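## Task

Take plates B83 and B33 out of plate hotel H1 and put them in the waste bin WASTE. WASTE has to be standing upright afterwards. Every other plate must be back in its original slot, in the home position. Nothing counts if it stays in place only because the robot is holding it. Finish by opening the gripper and moving the hand away.

## Robot and tools

Robot: one six-joint Doosan M1013 arm with a Robotiq 2F-140 two-finger gripper. There is only one arm, so every motion argument drives that single hand.

Frames: the scene frame has its origin on the table top under the arm's base. +z is up, and +y is to the left when you face along +x. The gripper has its own axes: the fingers point along its +z, and the pads open and close along its y. The reported end_effector_position is the point between the closed pads. Closed fingertips reach about 33 mm past that point; fully open ones reach about 9 mm. Closing pushes the tips roughly 24 mm further out, so keep that much clearance above a surface.

execute_actions(actions): the actions run in sequence. An empty list only returns the state and images. Each action may contain:
- rows: 1 to 15 rows. Each row is applied for one control step of 1/30 s and holds 9 numbers, each in [-1, 1], in this order: dx, dy, dz, rx, ry, rz, position, force_limit, speed.
- dx, dy, dz, rx, ry, rz are an offset, expressed in the gripper's own axes. They are measured from the gripper pose measured when the action starts. For the first action of a call, that start pose is the last pose any result reported. Rows do not add up: each row is a new offset from that same start pose. A value of 1.0 means 0.6 m of translation or 180 degrees of rotation. rx, ry, rz form a single rotation vector.
- position, force_limit and speed are absolute gripper settings, not offsets. position +1 is fully open (140 mm), about -0.8 is where the pads touch, and -1 keeps closing until blocked. force_limit is roughly 14 N at -1, 60 N at 0 and 107 N at +1 (for parts up to 40 mm wide). speed is roughly 30 mm/s at -1, 140 at 0 and 250 at +1.
- steps: integer 1 to 450. Must be at least the number of rows; default 15. After the last row, the arm keeps heading for that row's target and the gripper keeps that row's command, so long moves need more steps.
- until: ends the action early when every condition holds. The only device is scanner, with fields code (an ID such as "b83" or "no_read") and reads. A number needs a comparison, e.g. [">=", 2]. The operators are =, !=, <, <=, >, >=. It does not halt the arm. Any bad value or unknown name rejects the entire call before anything moves.

The controller limits each step's commanded pose to within 70 mm and 16 degrees of the measured pose. It then follows it by damped inverse kinematics, putting position ahead of orientation. If an action runs out of steps early, do not expect the arm to finish the move: send the remainder in the next action. Start gently: grow dx, dy or dz by about 0.01 per row (6 mm per step) rather than jumping to the full offset, or a held plate can shake loose.

zoom_image(camera, region): camera is cam_head_left, cam_head_right or cam_wrist. region is [x0, y0, x1, y1] in pixels of that camera's last full image, with the origin at top-left, and is at most 504 by 504. The head cameras are 896x504; the wrist camera is a 616x616 fisheye. Calibration (K, distortion, T_world_to_cam) is supplied and may be off by a couple of degrees and millimetres.

read_manual(section): returns only licence texts and moves nothing.

finished_scene(scene): pass 1 or 2. It ends that scene for good and reports whether the goal holds, so call it only once everything is settled and released.

Result lines: end_effector_position (m) and end_effector_quat_wxyz, with linear and angular velocities, all in the scene frame. The reported position grows less accurate at long reach. "Hand target" is the pose the controller is currently driving toward. "pose unreachable" means the clearance check (which treats the base's mounting block as part of the arm) altered or refused the target; the arm then soon stops until new rows arrive. object_status: 0 moving, 1 blocked while opening, 2 blocked while closing (a grip), 3 reached the command or the pads met. After a close with -1, check for 2. To squeeze harder while at 2, raise force_limit and change position slightly, e.g. -1 to -0.98. position_measured is in counts, 3 fully open to 230 pads together, and is not linear in millimetres. scanner shows code (the current read, never wrong) and reads (how many times it went from no_read to an ID). MOTOR HOT warns of heating, and an OVER-TEMPERATURE FAULT brakes the arm until it cools. Holding loads and long pauses add heat.

Faults: the arm freezes for 10 s and drops the rest of the call if a joint reaches its load limit or an outside force on the arm, tool or load reaches 144 N. The load limits are waist 319, shoulder 319, elbow 150, and the three wrist joints 42.3 N m each, and a held plate's weight adds to them.

Task facts: H1 has 6 slots, numbered from slot 1 at the bottom. Each plate's ID label faces the front. A plate is home when it lies flat on its shelf with a short end facing out and is pushed fully back to the stop. Releasing one far from home may tip it off. To read an unknown ID, lay the plate flat in nest RD with well A1 at the corner marked A1. A1 is on the labelled short end, in the corner opposite the labelled long side. The scanner reports the ID once its view is clear. WASTE is loose and can be knocked over, so release a plate only when it is wholly inside and keep the bin upright. Random brief tugs on the held part or pushes on loose items can occur. Never let anything leave the table. Avoid drops, slams, hard knocks and heavy pushing.

Each tool is called after "Request:" in YAML: its name, and indented under it one key for each argument.

## Session

Request:
execute_actions:
  actions: []

Scene clock: 0.00 s.
end_effector_position=(+0.5154, -0.3846, +0.3129) position_measured=3 object_status=3 end_effector_quat_wxyz=(-0.335, +0.351, +0.594, -0.642) end_effector_velocity=(+0.001, +0.001, +0.000) end_effector_angular_velocity=(-0.001, -0.001, +0.002)
Joint positions: [-0.321  0.756  1.588 -1.057  2.09  -0.637]
Joint velocities: [ 0.001 -0.    -0.    -0.    -0.001  0.001]
Hand target: +0.515, -0.385, +0.313; -0.335, +0.351, +0.594, -0.642
scanner: code=no_read reads=0

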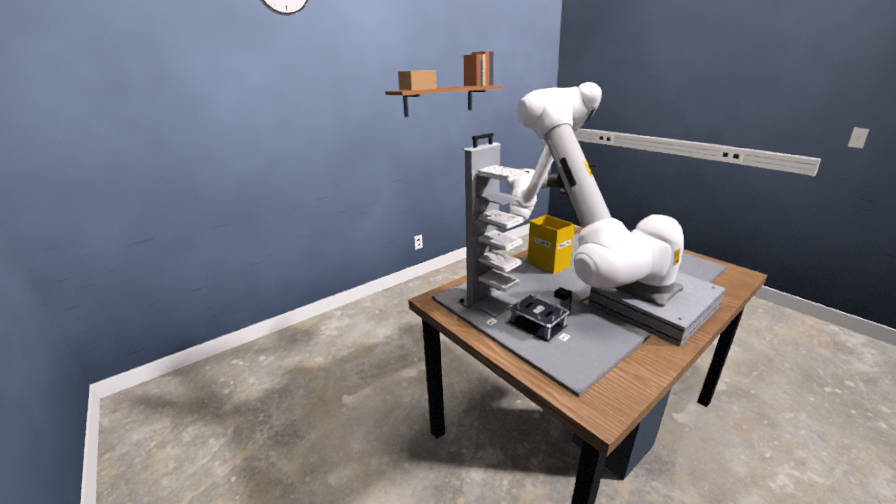

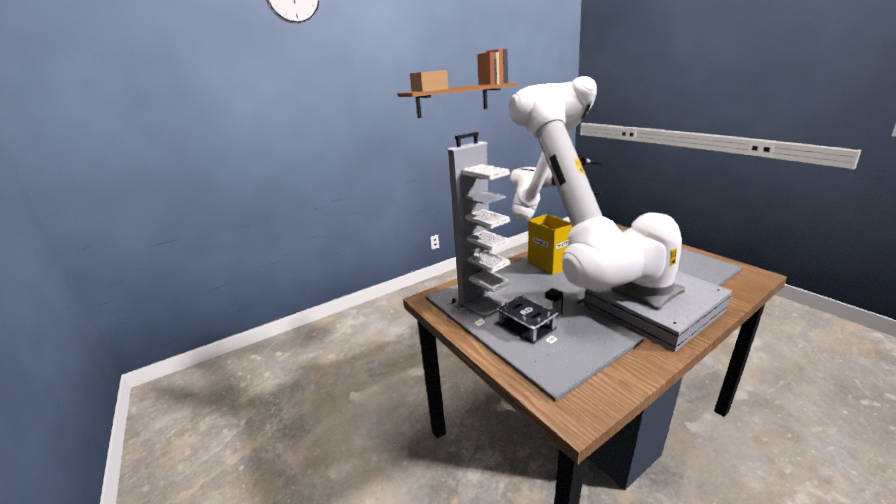

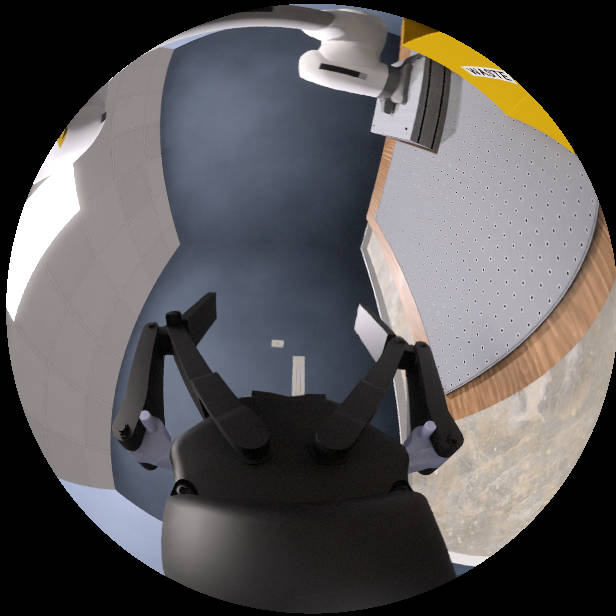

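Request:
zoom_image:
  camera: "cam_head_left"
  region: [400, 120, 740, 360]

Request:
zoom_image:
  camera: "cam_head_right"
  region: [400, 120, 740, 360]

Region (400, 120, 740, 360) of cam_head_left's 896x504 image, scaled by 1.482, with more detail than that image has; it fills the top 356 rows of this view, and the rest is white.

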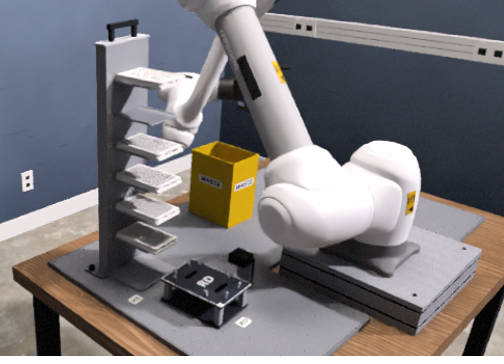

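Region (400, 120, 740, 360) of cam_head_right's 896x504 image, scaled by 1.482, with more detail than that image has; it fills the top 356 rows of this view, and the rest is white.

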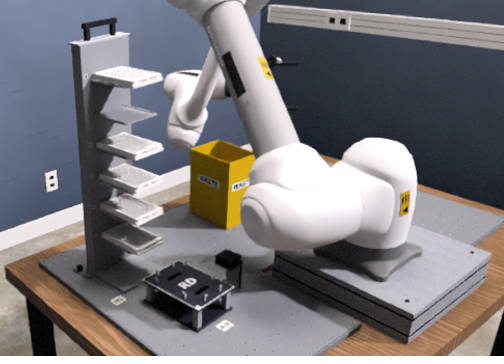

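Request:
zoom_image:
  camera: "cam_head_left"
  region: [450, 130, 570, 320]

Request:
zoom_image:
  camera: "cam_head_right"
  region: [440, 130, 560, 320]

Region (450, 130, 570, 320) of cam_head_left's 896x504 image, scaled by 2.653, with more detail than that image has; it fills the left 318 columns of this view, and the rest is white.

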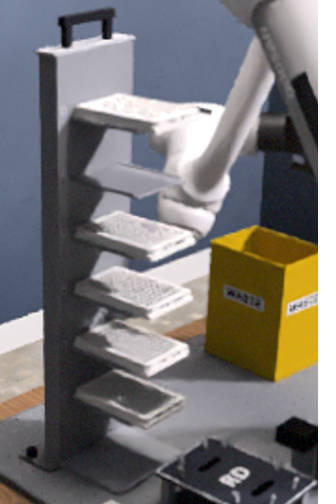

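Region (440, 130, 560, 320) of cam_head_right's 896x504 image, scaled by 2.653, with more detail than that image has; it fills the left 318 columns of this view, and the rest is white.

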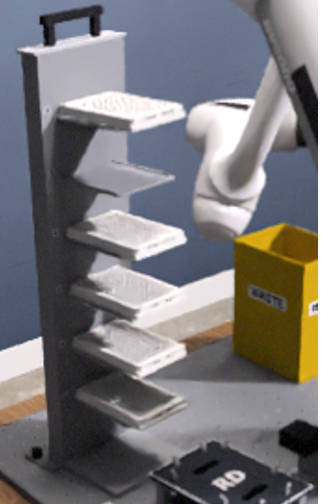

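Request:
execute_actions:
  actions:
    - {"rows":[[0.05,-0.05,0,-0.1,0,0,1,0,0],[0.17,-0.12,0.02,-0.5,0,0,1,0,0]],"steps":90}

Scene clock: 23.57 s.
end_effector_position=(+0.4518, -0.2995, +0.3794) position_measured=3 object_status=3 end_effector_quat_wxyz=(+0.010, +0.485, +0.874, -0.033) end_effector_velocity=(-0.000, -0.000, +0.000) end_effector_angular_velocity=(-0.000, -0.001, -0.002)
Joint positions: [-0.643 -0.     1.835 -0.053  1.291 -1.168]
Joint velocities: [-0.001 -0.001 -0.     0.     0.     0.001]
Hand target: +0.452, -0.300, +0.379; +0.010, +0.485, +0.874, -0.033
Off the commanded pose: 0.001 m, 0 deg.
scanner: code=no_read reads=0
camera_calibration (this result's frames):
cam_wrist: T_world_to_cam=[[0.79613, 0.599772, 0.0803205, -0.233597], [0.529025, -0.754292, 0.388814, -0.605062], [0.293785, -0.267055, -0.917808, 0.316263], [0, 0, 0, 1]] pos_world=[0.413154, -0.231829, 0.544288]

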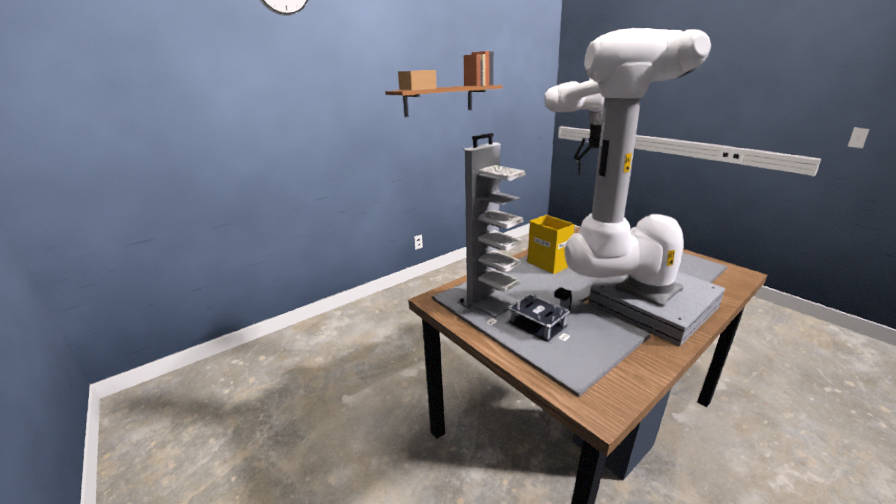

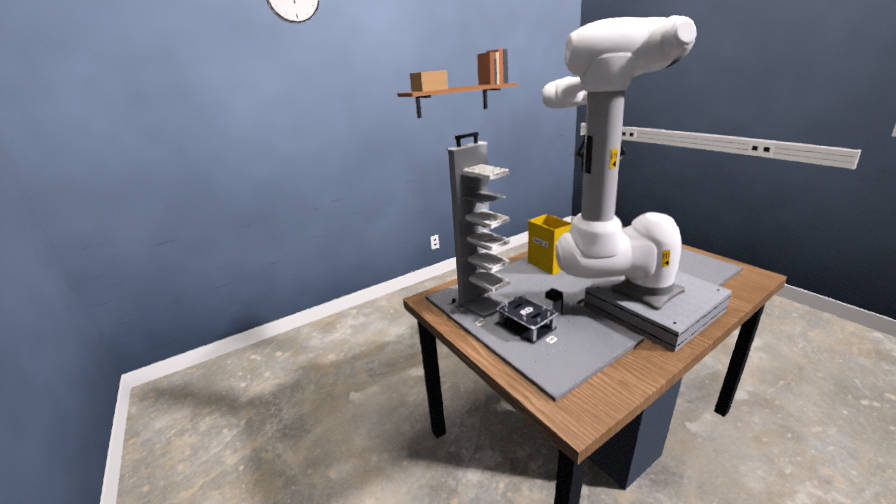

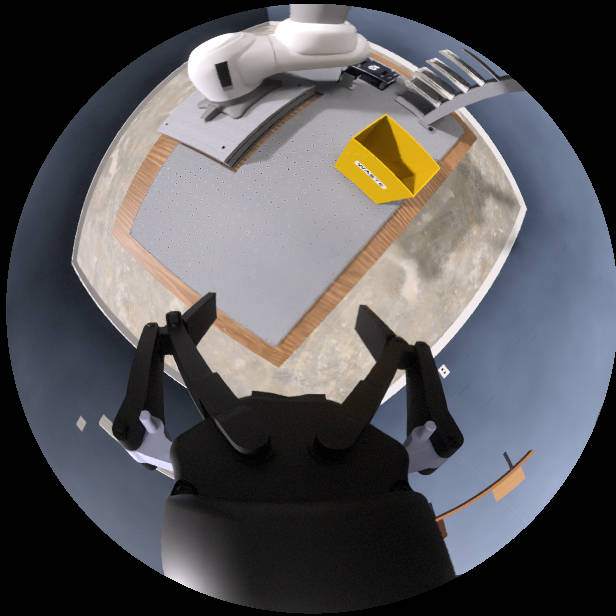

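Request:
execute_actions:
  actions:
    - {"rows":[[0.2,0.02,-0.04,0,0,0.2,1,0,0],[0.644,0.07,-0.117,0,0,0.678,1,0,0]],"steps":75}
    - {"rows":[[-0.267,-0.517,0,0,0,0,1,0,0]],"steps":60}
    - {"rows":[[0.05,0,0.2,0,0.5,0,1,0,0]],"steps":80}

Scene clock: 37.70 s.
end_effector_position=(+0.1534, +0.3553, +0.2890) position_measured=3 object_status=3 end_effector_quat_wxyz=(+0.025, +0.711, +0.023, +0.703) end_effector_velocity=(-0.000, +0.000, -0.000) end_effector_angular_velocity=(-0.001, -0.000, +0.001)
Joint positions: [ 1.934  0.315  2.458 -1.206  1.694  4.318]
Joint velocities: [ 0.001  0.001 -0.    -0.001  0.    -0.001]
Hand target: +0.153, +0.355, +0.289; +0.025, +0.711, +0.023, +0.703
Off the commanded pose: 0.001 m, 0 deg.
scanner: code=no_read reads=0
camera_calibration (this result's frames):
cam_wrist: T_world_to_cam=[[-0.132654, -0.979628, 0.150773, 0.301756], [-0.354951, -0.0950758, -0.930038, 0.364403], [0.925426, -0.17689, -0.335108, 0.198541], [0, 0, 0, 1]] pos_world=[-0.0143606, 0.365375, 0.359945]

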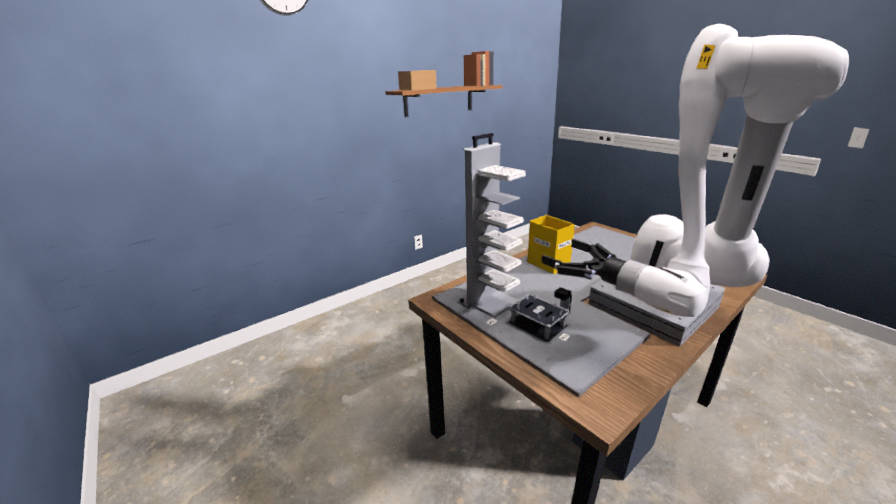

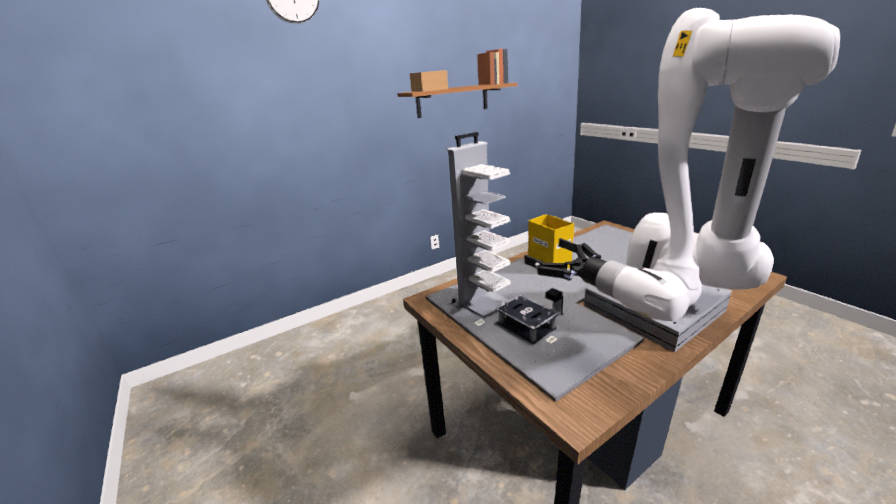

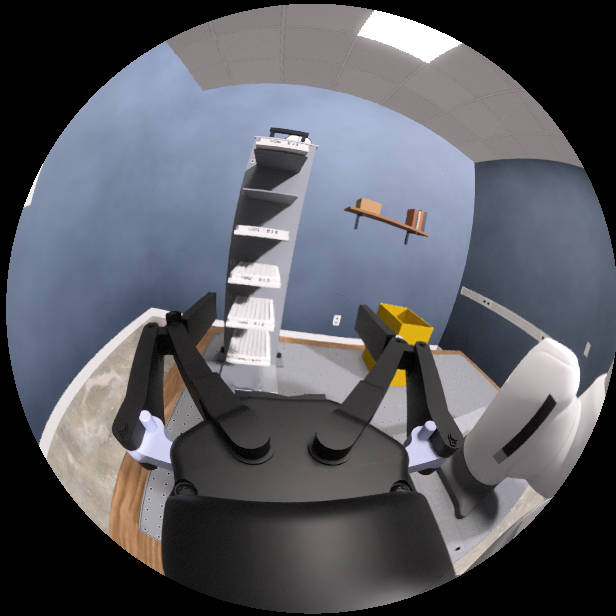

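Request:
zoom_image:
  camera: "cam_wrist"
  region: [200, 120, 340, 260]

Request:
zoom_image:
  camera: "cam_wrist"
  region: [200, 250, 340, 390]

Region (200, 120, 340, 260) of cam_wrist's 616x616 image, scaled by 3.600, with more detail than that image has.

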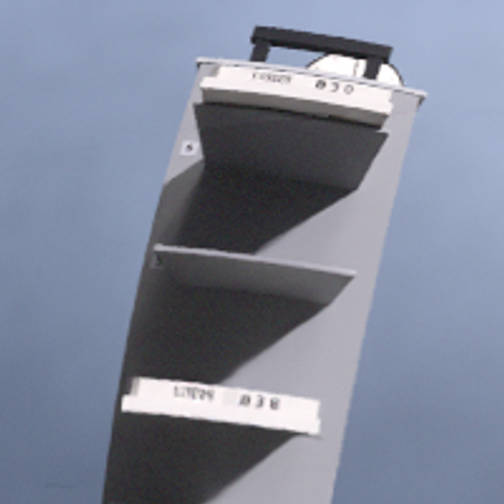

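Region (200, 250, 340, 390) of cam_wrist's 616x616 image, scaled by 3.600, with more detail than that image has.

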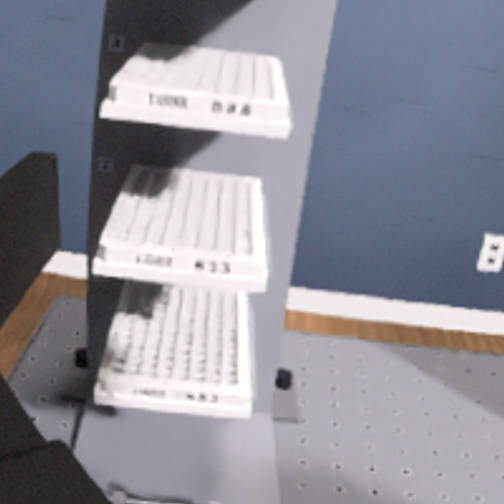

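Request:
execute_actions:
  actions:
    - {"rows":[[-0.05,-0.03,0.04,0,0,0.01,0.7,0,0],[-0.135,-0.09,0.13,0,0,0.022,0.7,0,0]],"steps":40}

Request:
zoom_image:
  camera: "cam_wrist"
  region: [170, 180, 410, 420]

Request:
zoom_image:
  camera: "cam_head_left"
  region: [450, 200, 700, 360]

Scene clock: 50.03 s.
end_effector_position=(+0.2303, +0.4036, +0.2036) position_measured=41 object_status=3 end_effector_quat_wxyz=(+0.000, +0.711, -0.002, +0.703) end_effector_velocity=(+0.000, -0.000, -0.000) end_effector_angular_velocity=(-0.001, -0.000, -0.001)
Joint positions: [ 1.718  0.534  2.432 -1.404  1.587  4.558]
Joint velocities: [-0.001  0.001 -0.     0.     0.    -0.   ]
Hand target: +0.230, +0.404, +0.204; +0.000, +0.711, -0.002, +0.703
Off the commanded pose: 0.000 m, 0 deg.
scanner: code=no_read reads=0
camera_calibration (this result's frames):
cam_wrist: T_world_to_cam=[[-0.133172, -0.987635, 0.0827147, 0.389381], [-0.354699, -0.0304361, -0.934485, 0.291666], [0.925448, -0.153786, -0.34626, 0.100212], [0, 0, 0, 1]] pos_world=[0.0625671, 0.408855, 0.275049]

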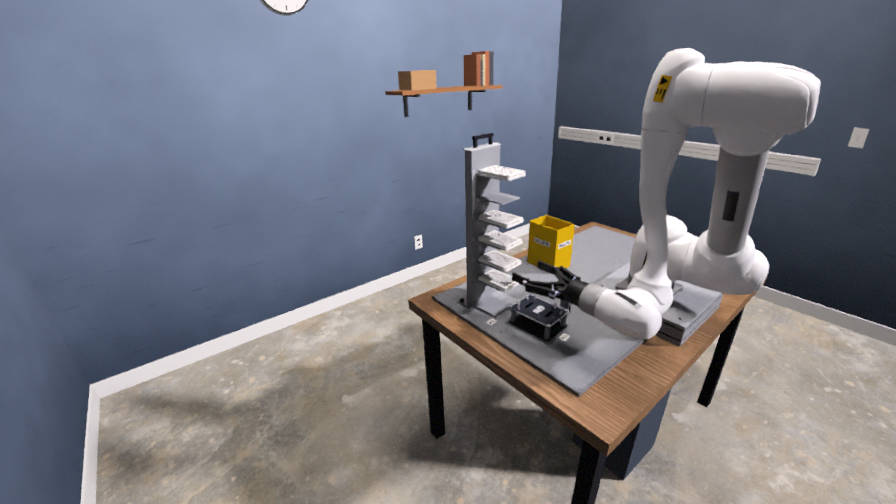

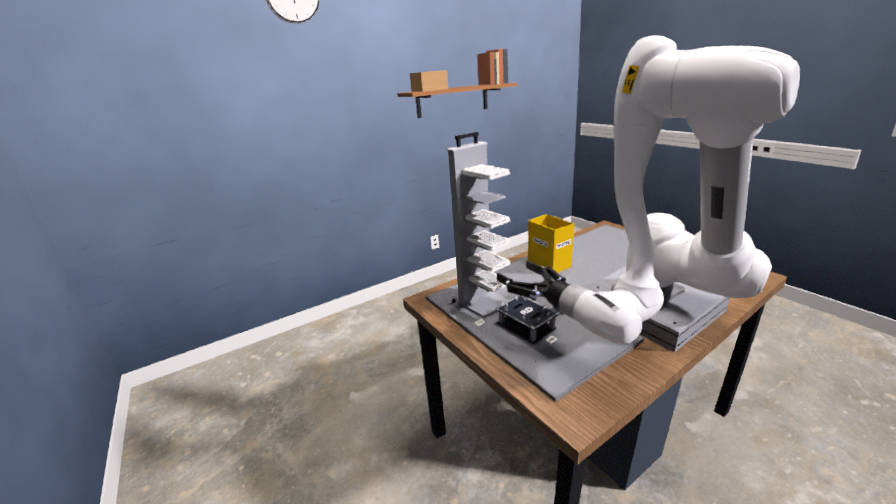

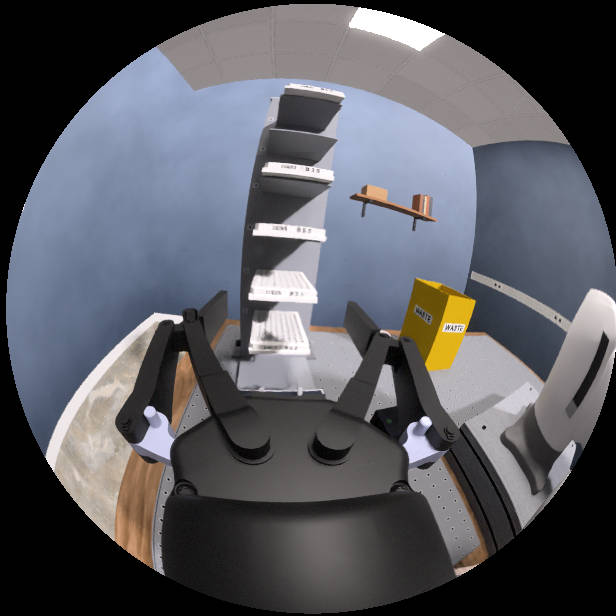

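Region (170, 180, 410, 420) of cam_wrist's 616x616 image, scaled by 2.100, with more detail than that image has.

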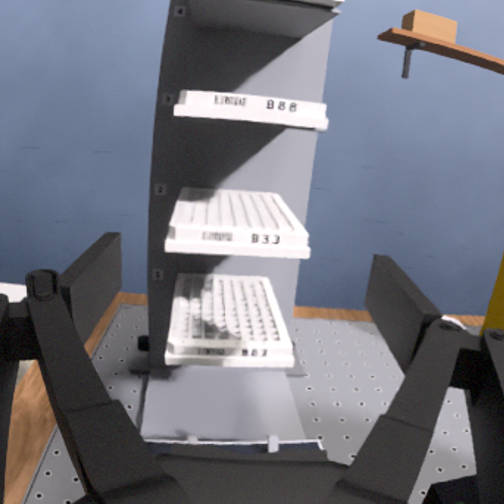

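Region (450, 200, 700, 360) of cam_head_left's 896x504 image, scaled by 2.016, with more detail than that image has; it fills the top 323 rows of this view, and the rest is white.

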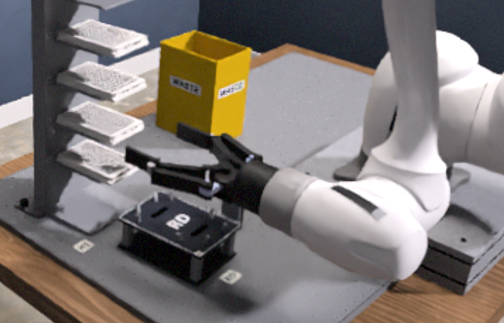

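Request:
execute_actions:
  actions:
    - {"rows":[[0,-0.004,0.05,0.01,0,0,0.7,0,0],[0,-0.008,0.1,0.022,0,0,0.7,0,0],[0,-0.01,0.17,0.022,0,0,0.7,0,0]],"steps":35}

Request:
zoom_image:
  camera: "cam_head_left"
  region: [460, 220, 600, 320]

Scene clock: 57.83 s.
end_effector_position=(+0.3322, +0.4094, +0.2024) position_measured=41 object_status=3 end_effector_quat_wxyz=(-0.025, +0.711, +0.023, +0.703) end_effector_velocity=(-0.000, +0.000, +0.000) end_effector_angular_velocity=(+0.001, -0.000, +0.001)
Joint positions: [ 1.461  0.527  2.486 -1.727  1.539  4.605]
Joint velocities: [ 0.001 -0.001  0.    -0.     0.    -0.   ]
Hand target: +0.332, +0.409, +0.202; -0.025, +0.711, +0.023, +0.703
Off the commanded pose: 0.000 m, 0 deg.
scanner: code=no_read reads=0
camera_calibration (this result's frames):
cam_wrist: T_world_to_cam=[[-0.0645841, -0.994552, 0.0818222, 0.389016], [-0.351575, -0.0540592, -0.934597, 0.33548], [0.933929, -0.0891268, -0.346169, -0.0229836], [0, 0, 0, 1]] pos_world=[0.164536, 0.402984, 0.273752]

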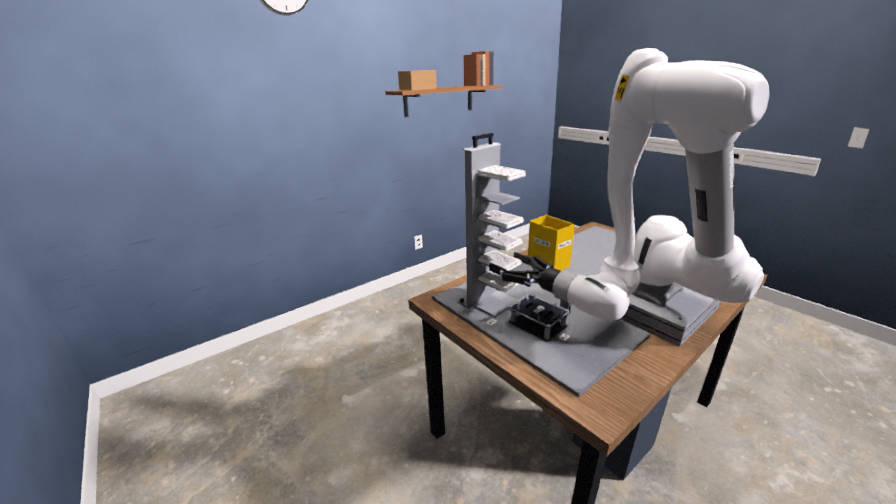

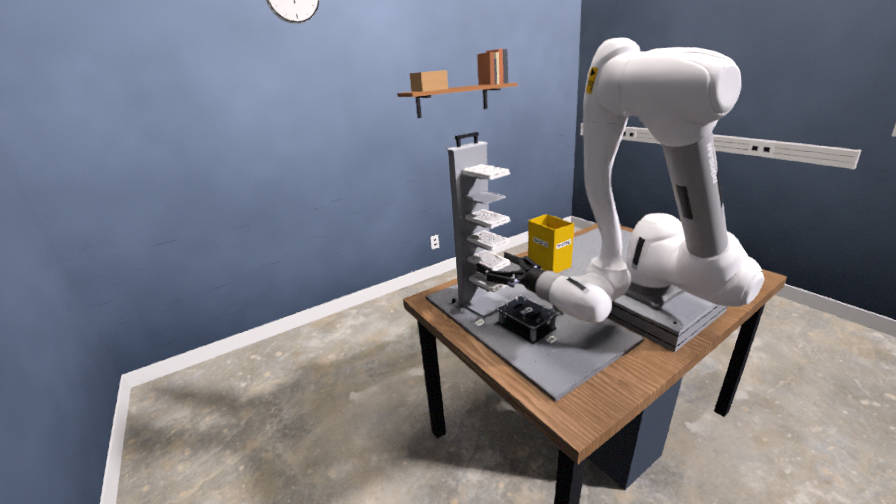

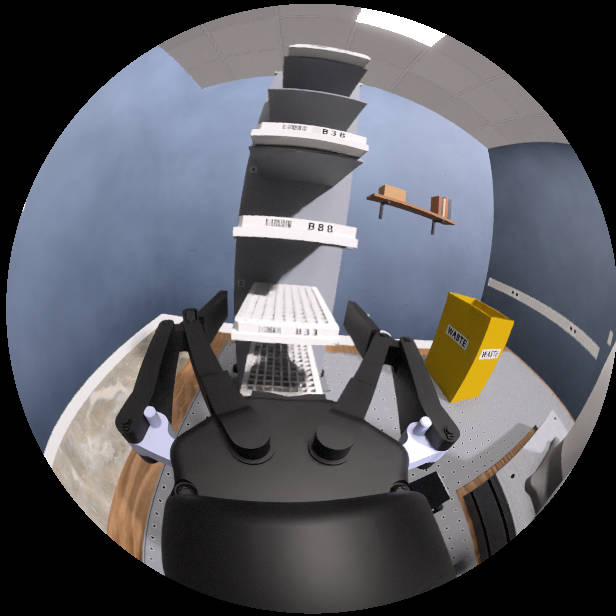

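Region (460, 220, 600, 320) of cam_head_left's 896x504 image, scaled by 3.600, with more detail than that image has; it fills the top 360 rows of this view, and the rest is white.

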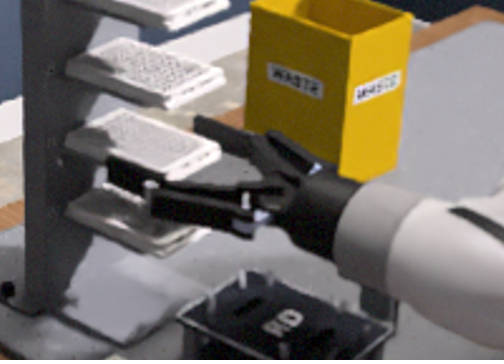

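Request:
execute_actions:
  actions:
    - {"rows":[[0.003,-0.004,0.02,0,0,0,0.7,0,0],[0.003,-0.004,0.05,0,0,0,0.7,0,0]],"steps":20}
    - {"rows":[[0,0,0,0,0,0,-1,0,-0.5]],"steps":25}
    - {"rows":[[0.005,0,0,0,0,0,-1,0,-0.5],[0.01,0,0,0,0,0,-1,0,-0.5],[0.012,0,-0.01,0,0,0,-1,0,-0.5],[0.012,0,-0.02,0,0,0,-1,0,-0.5],[0.012,0,-0.03,0,0,0,-1,0,-0.5]],"steps":15}

Scene clock: 62.70 s.
end_effector_position=(+0.3442, +0.4125, +0.2112) position_measured=101 object_status=2 end_effector_quat_wxyz=(-0.024, +0.711, +0.023, +0.703) end_effector_velocity=(-0.001, +0.001, +0.000) end_effector_angular_velocity=(+0.002, -0.001, +0.002)
Joint positions: [ 1.431  0.505  2.481 -1.756  1.53   4.579]
Joint velocities: [ 0.002 -0.    -0.    -0.001  0.001  0.001]
Hand target: +0.344, +0.413, +0.211; -0.024, +0.711, +0.023, +0.703
Off the commanded pose: 0.000 m, 0 deg.
scanner: code=no_read reads=0
camera_calibration (this result's frames):
cam_wrist: T_world_to_cam=[[-0.0647359, -0.994528, 0.0820014, 0.392122], [-0.35159, -0.0541733, -0.934586, 0.348148], [0.933913, -0.0893321, -0.346159, -0.0307255], [0, 0, 0, 1]] pos_world=[0.176484, 0.406091, 0.282583]

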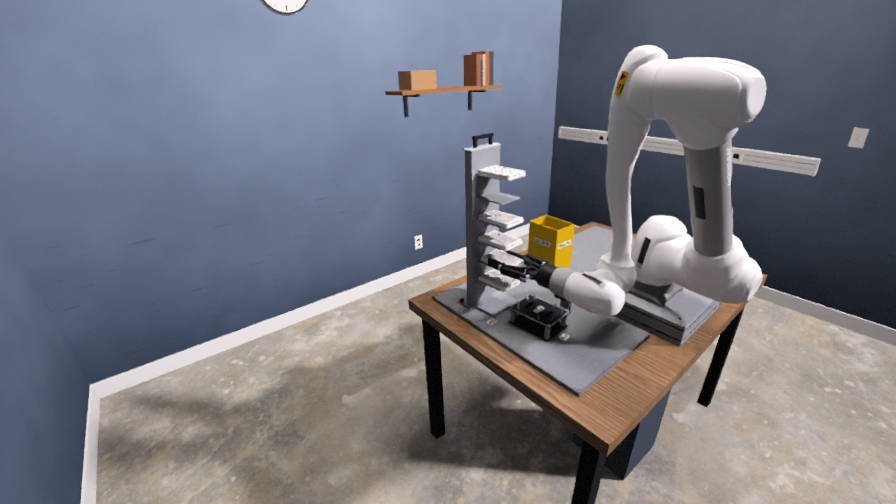

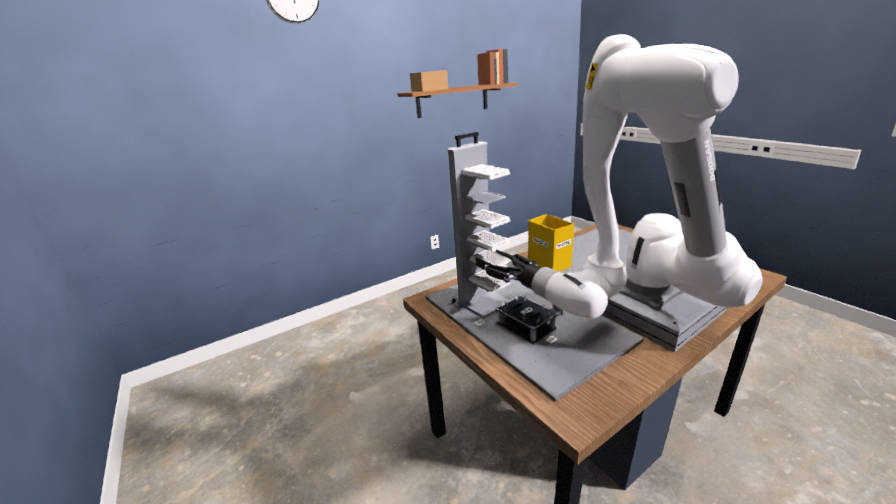

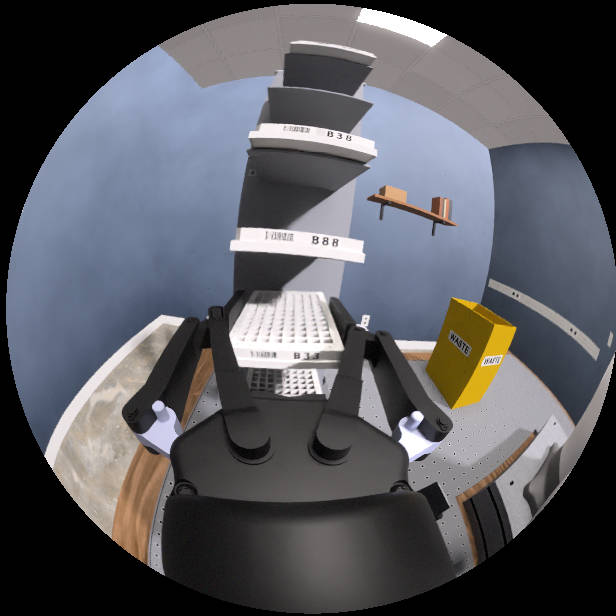

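Request:
execute_actions:
  actions:
    - {"rows":[[0,0,-0.01,0,0,0,-1,0,0],[0,0,-0.03,0,0,0,-1,0,0],[0,0,-0.06,0,0,0,-1,0,0],[0,0,-0.1,0,0,0,-1,0,0],[0,0,-0.15,0,0,0,-1,0,0],[0,0,-0.2,0,0,0,-1,0,0],[0,0,-0.25,0,0,0,-1,0,0],[0,0,-0.3,0,0,0,-1,0,0],[0,0,-0.34,0,0,0,-1,0,0]],"steps":35}
    - {"rows":[[0.03,0.01,0,0,-0.03,0,-1,0,0],[0.08,0.03,0,0,-0.08,0,-1,0,0],[0.15,0.06,0,0,-0.15,0,-1,0,0],[0.28,0.12,0,0,-0.5,0,-1,0,0]],"steps":65}
    - {"rows":[[0.01,0.03,0,0,0,0,-1,0,0],[0.02,0.08,0,0,0,0,-1,0,0],[0.1,0.3,0,0,0,0,-1,0,0]],"steps":22}
    - {"rows":[[0.35,0.33,0,0,0,0,-1,0,0]],"steps":50}

Scene clock: 75.57 s.
end_effector_position=(+0.4401, -0.0320, +0.3783) position_measured=101 object_status=2 end_effector_quat_wxyz=(+0.002, +0.999, +0.032, -0.005) end_effector_velocity=(-0.000, +0.000, +0.001) end_effector_angular_velocity=(-0.000, -0.002, +0.000)
Joint positions: [-0.189 -0.157  1.97   0.012  1.343  1.333]
Joint velocities: [ 0.001 -0.001  0.    -0.    -0.     0.   ]
Hand target: +0.440, -0.032, +0.378; +0.002, +0.999, +0.032, -0.005
Off the commanded pose: 0.001 m, 0 deg.
scanner: code=no_read reads=0
camera_calibration (this result's frames):
cam_wrist: T_world_to_cam=[[0.147808, -0.979953, 0.133588, -0.17], [-0.930599, -0.0920694, 0.354271, 0.280032], [-0.33487, -0.176681, -0.925552, 0.672625], [0, 0, 0, 1]] pos_world=[0.510967, -0.02197, 0.546052]

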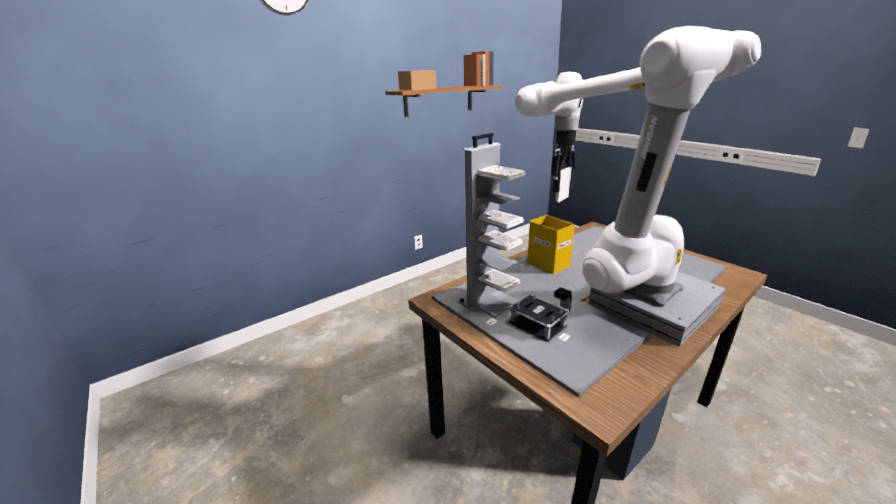

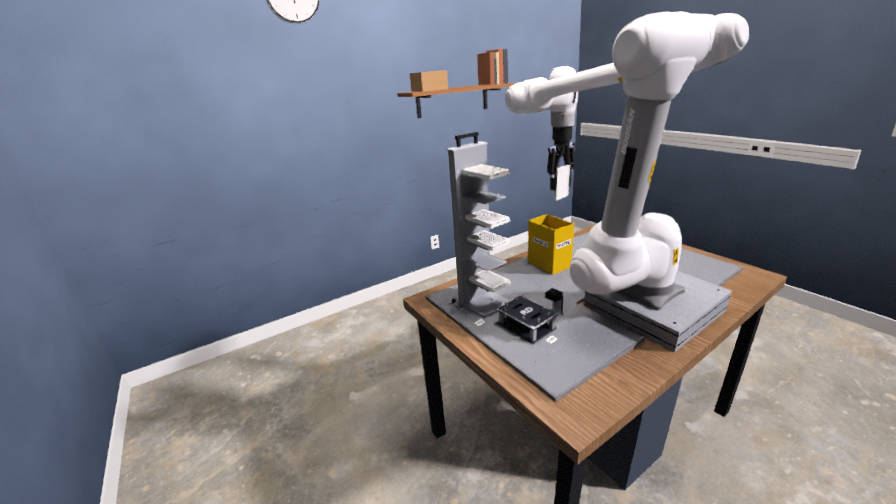

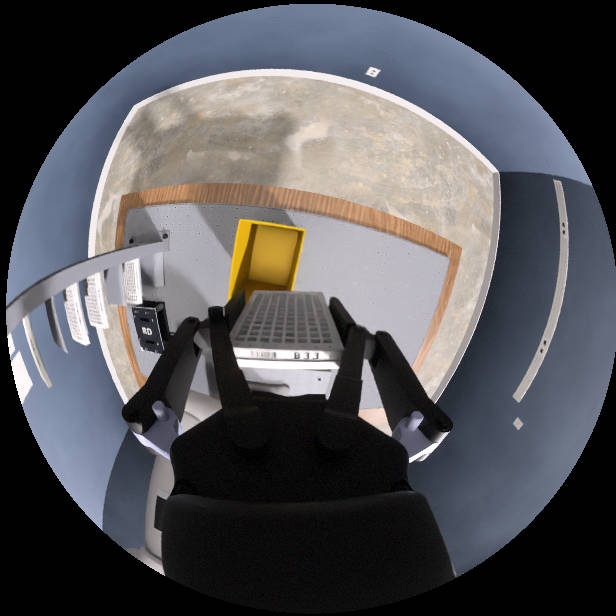

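Request:
execute_actions:
  actions:
    - {"rows":[[0.01,-0.02,0,0,0,-0.05,-1,0,0],[0.032,-0.056,0.08,0,0,-0.457,-1,0,0]],"steps":45}

Request:
zoom_image:
  camera: "cam_wrist"
  region: [150, 160, 430, 440]

Scene clock: 85.43 s.
end_effector_position=(+0.4567, +0.0026, +0.3300) position_measured=101 object_status=2 end_effector_quat_wxyz=(-0.002, +0.732, +0.682, -0.005) end_effector_velocity=(+0.000, +0.001, -0.001) end_effector_angular_velocity=(-0.000, +0.001, +0.002)
Joint positions: [-0.106 -0.108  2.018  0.013  1.246 -0.022]
Joint velocities: [ 0.002  0.001 -0.    -0.     0.     0.   ]
Hand target: +0.457, +0.003, +0.330; -0.002, +0.732, +0.682, -0.005
Off the commanded pose: 0.000 m, 0 deg.
scanner: code=no_read reads=0
camera_calibration (this result's frames):
cam_wrist: T_world_to_cam=[[0.992511, 0.0135034, 0.121404, -0.51647], [-0.0297846, -0.937122, 0.34773, -0.0913443], [0.118466, -0.348741, -0.929702, 0.434391], [0, 0, 0, 1]] pos_world=[0.458421, 0.0728637, 0.498319]

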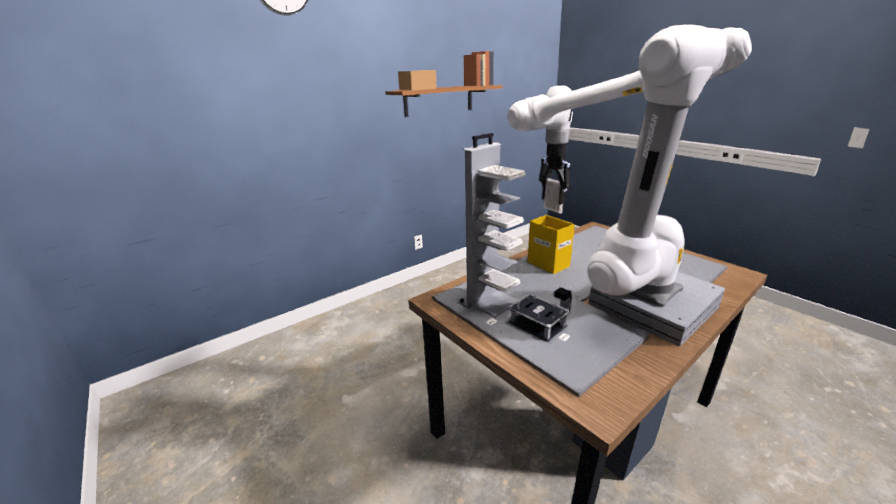

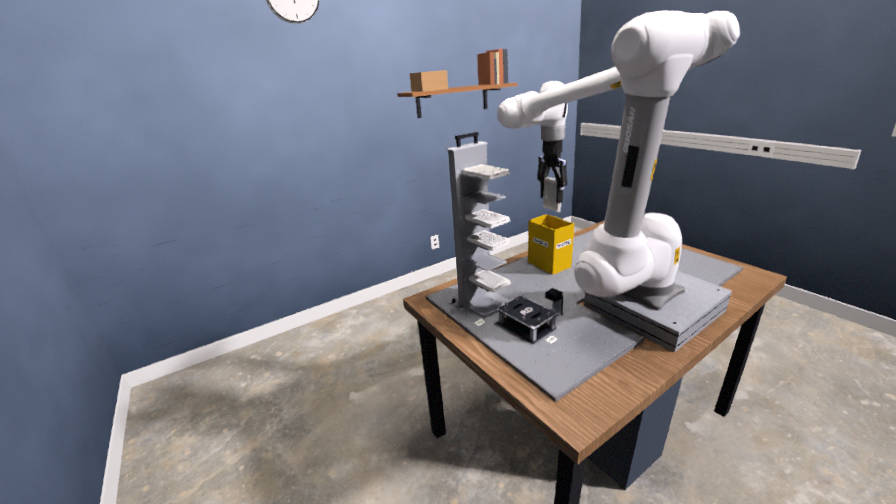

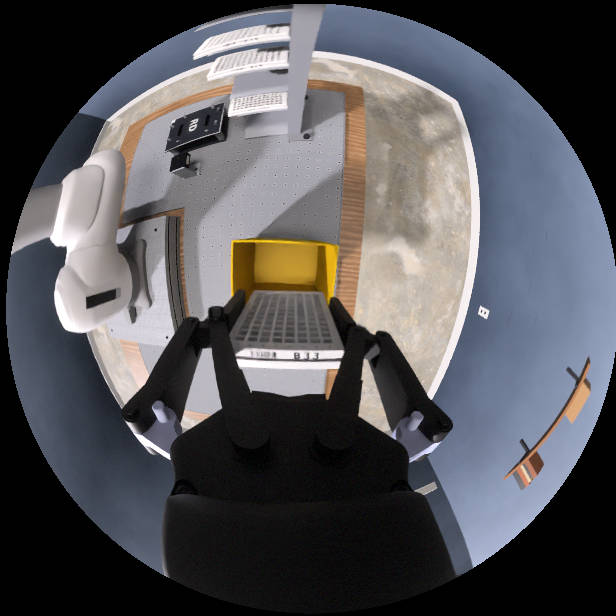

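Region (150, 160, 430, 440) of cam_wrist's 616x616 image, scaled by 1.800, with more detail than that image has.

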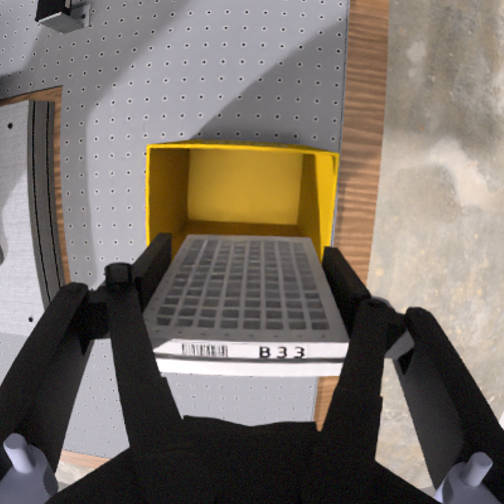

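Request:
execute_actions:
  actions:
    - {"rows":[[0,0,0.02,0,0,0,-1,0,0],[0,0,0.05,0,0,0,-1,0,0],[0,0,0.08,0,0,0,-1,0,0],[0,0,0.11,0,0,0,-1,0,0],[0,0,0.14,0,0,0,-1,0,0],[0,0,0.17,0,0,0,-1,0,0],[0,0,0.2,0,0,0,-1,0,0],[0,0,0.22,0,0,0,-1,0,0],[0,0,0.24,0,0,0,-1,0,0]],"steps":35}

Request:
zoom_image:
  camera: "cam_head_left"
  region: [500, 170, 620, 280]

Scene clock: 92.00 s.
end_effector_position=(+0.4554, +0.0021, +0.1861) position_measured=101 object_status=2 end_effector_quat_wxyz=(-0.002, +0.732, +0.682, -0.005) end_effector_velocity=(+0.000, -0.000, +0.001) end_effector_angular_velocity=(-0.001, -0.002, -0.000)
Joint positions: [-0.102  0.016  2.194  0.015  0.946 -0.023]
Joint velocities: [ 0.    -0.002 -0.    -0.001  0.     0.001]
Hand target: +0.455, +0.002, +0.186; -0.002, +0.732, +0.682, -0.005
Off the commanded pose: 0.000 m, 0 deg.
scanner: code=no_read reads=0
camera_calibration (this result's frames):
cam_wrist: T_world_to_cam=[[0.99251, 0.013521, 0.121412, -0.497727], [-0.02976, -0.937154, 0.347644, -0.0417522], [0.118483, -0.348654, -0.929732, 0.300541], [0, 0, 0, 1]] pos_world=[0.457147, 0.0723863, 0.354368]

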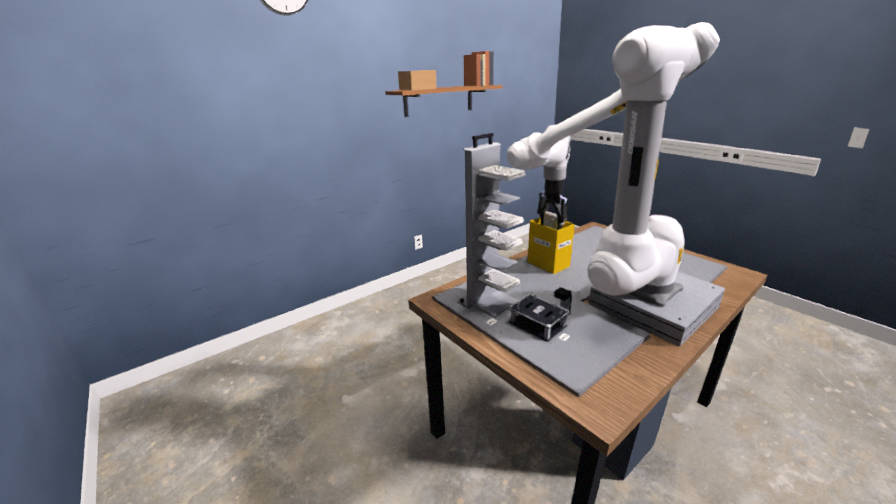

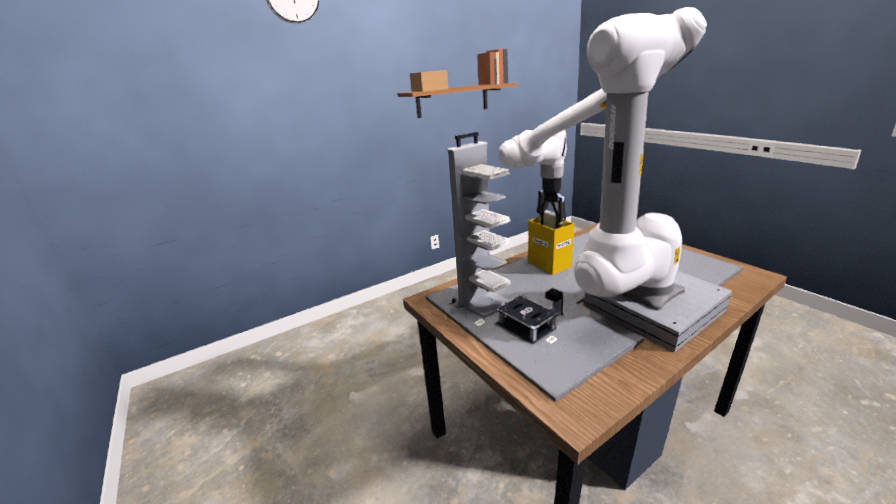

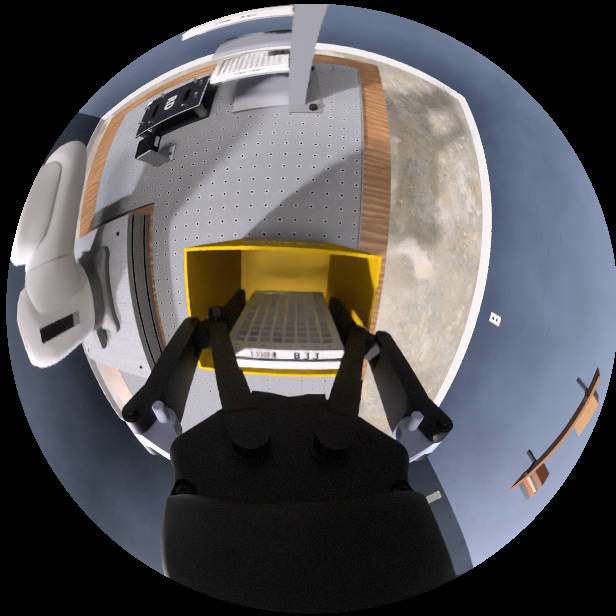

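Region (500, 170, 620, 280) of cam_head_left's 896x504 image, scaled by 4.200, with more detail than that image has; it fills the top 462 rows of this view, and the rest is white.

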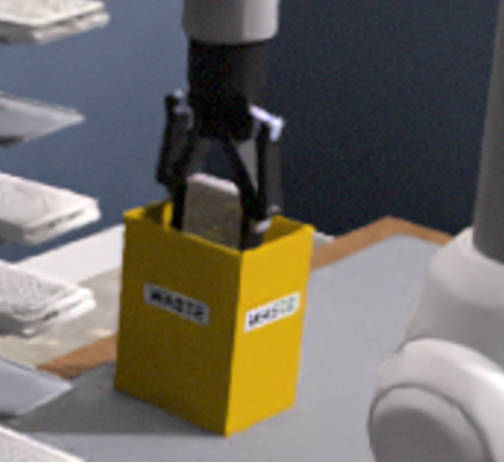

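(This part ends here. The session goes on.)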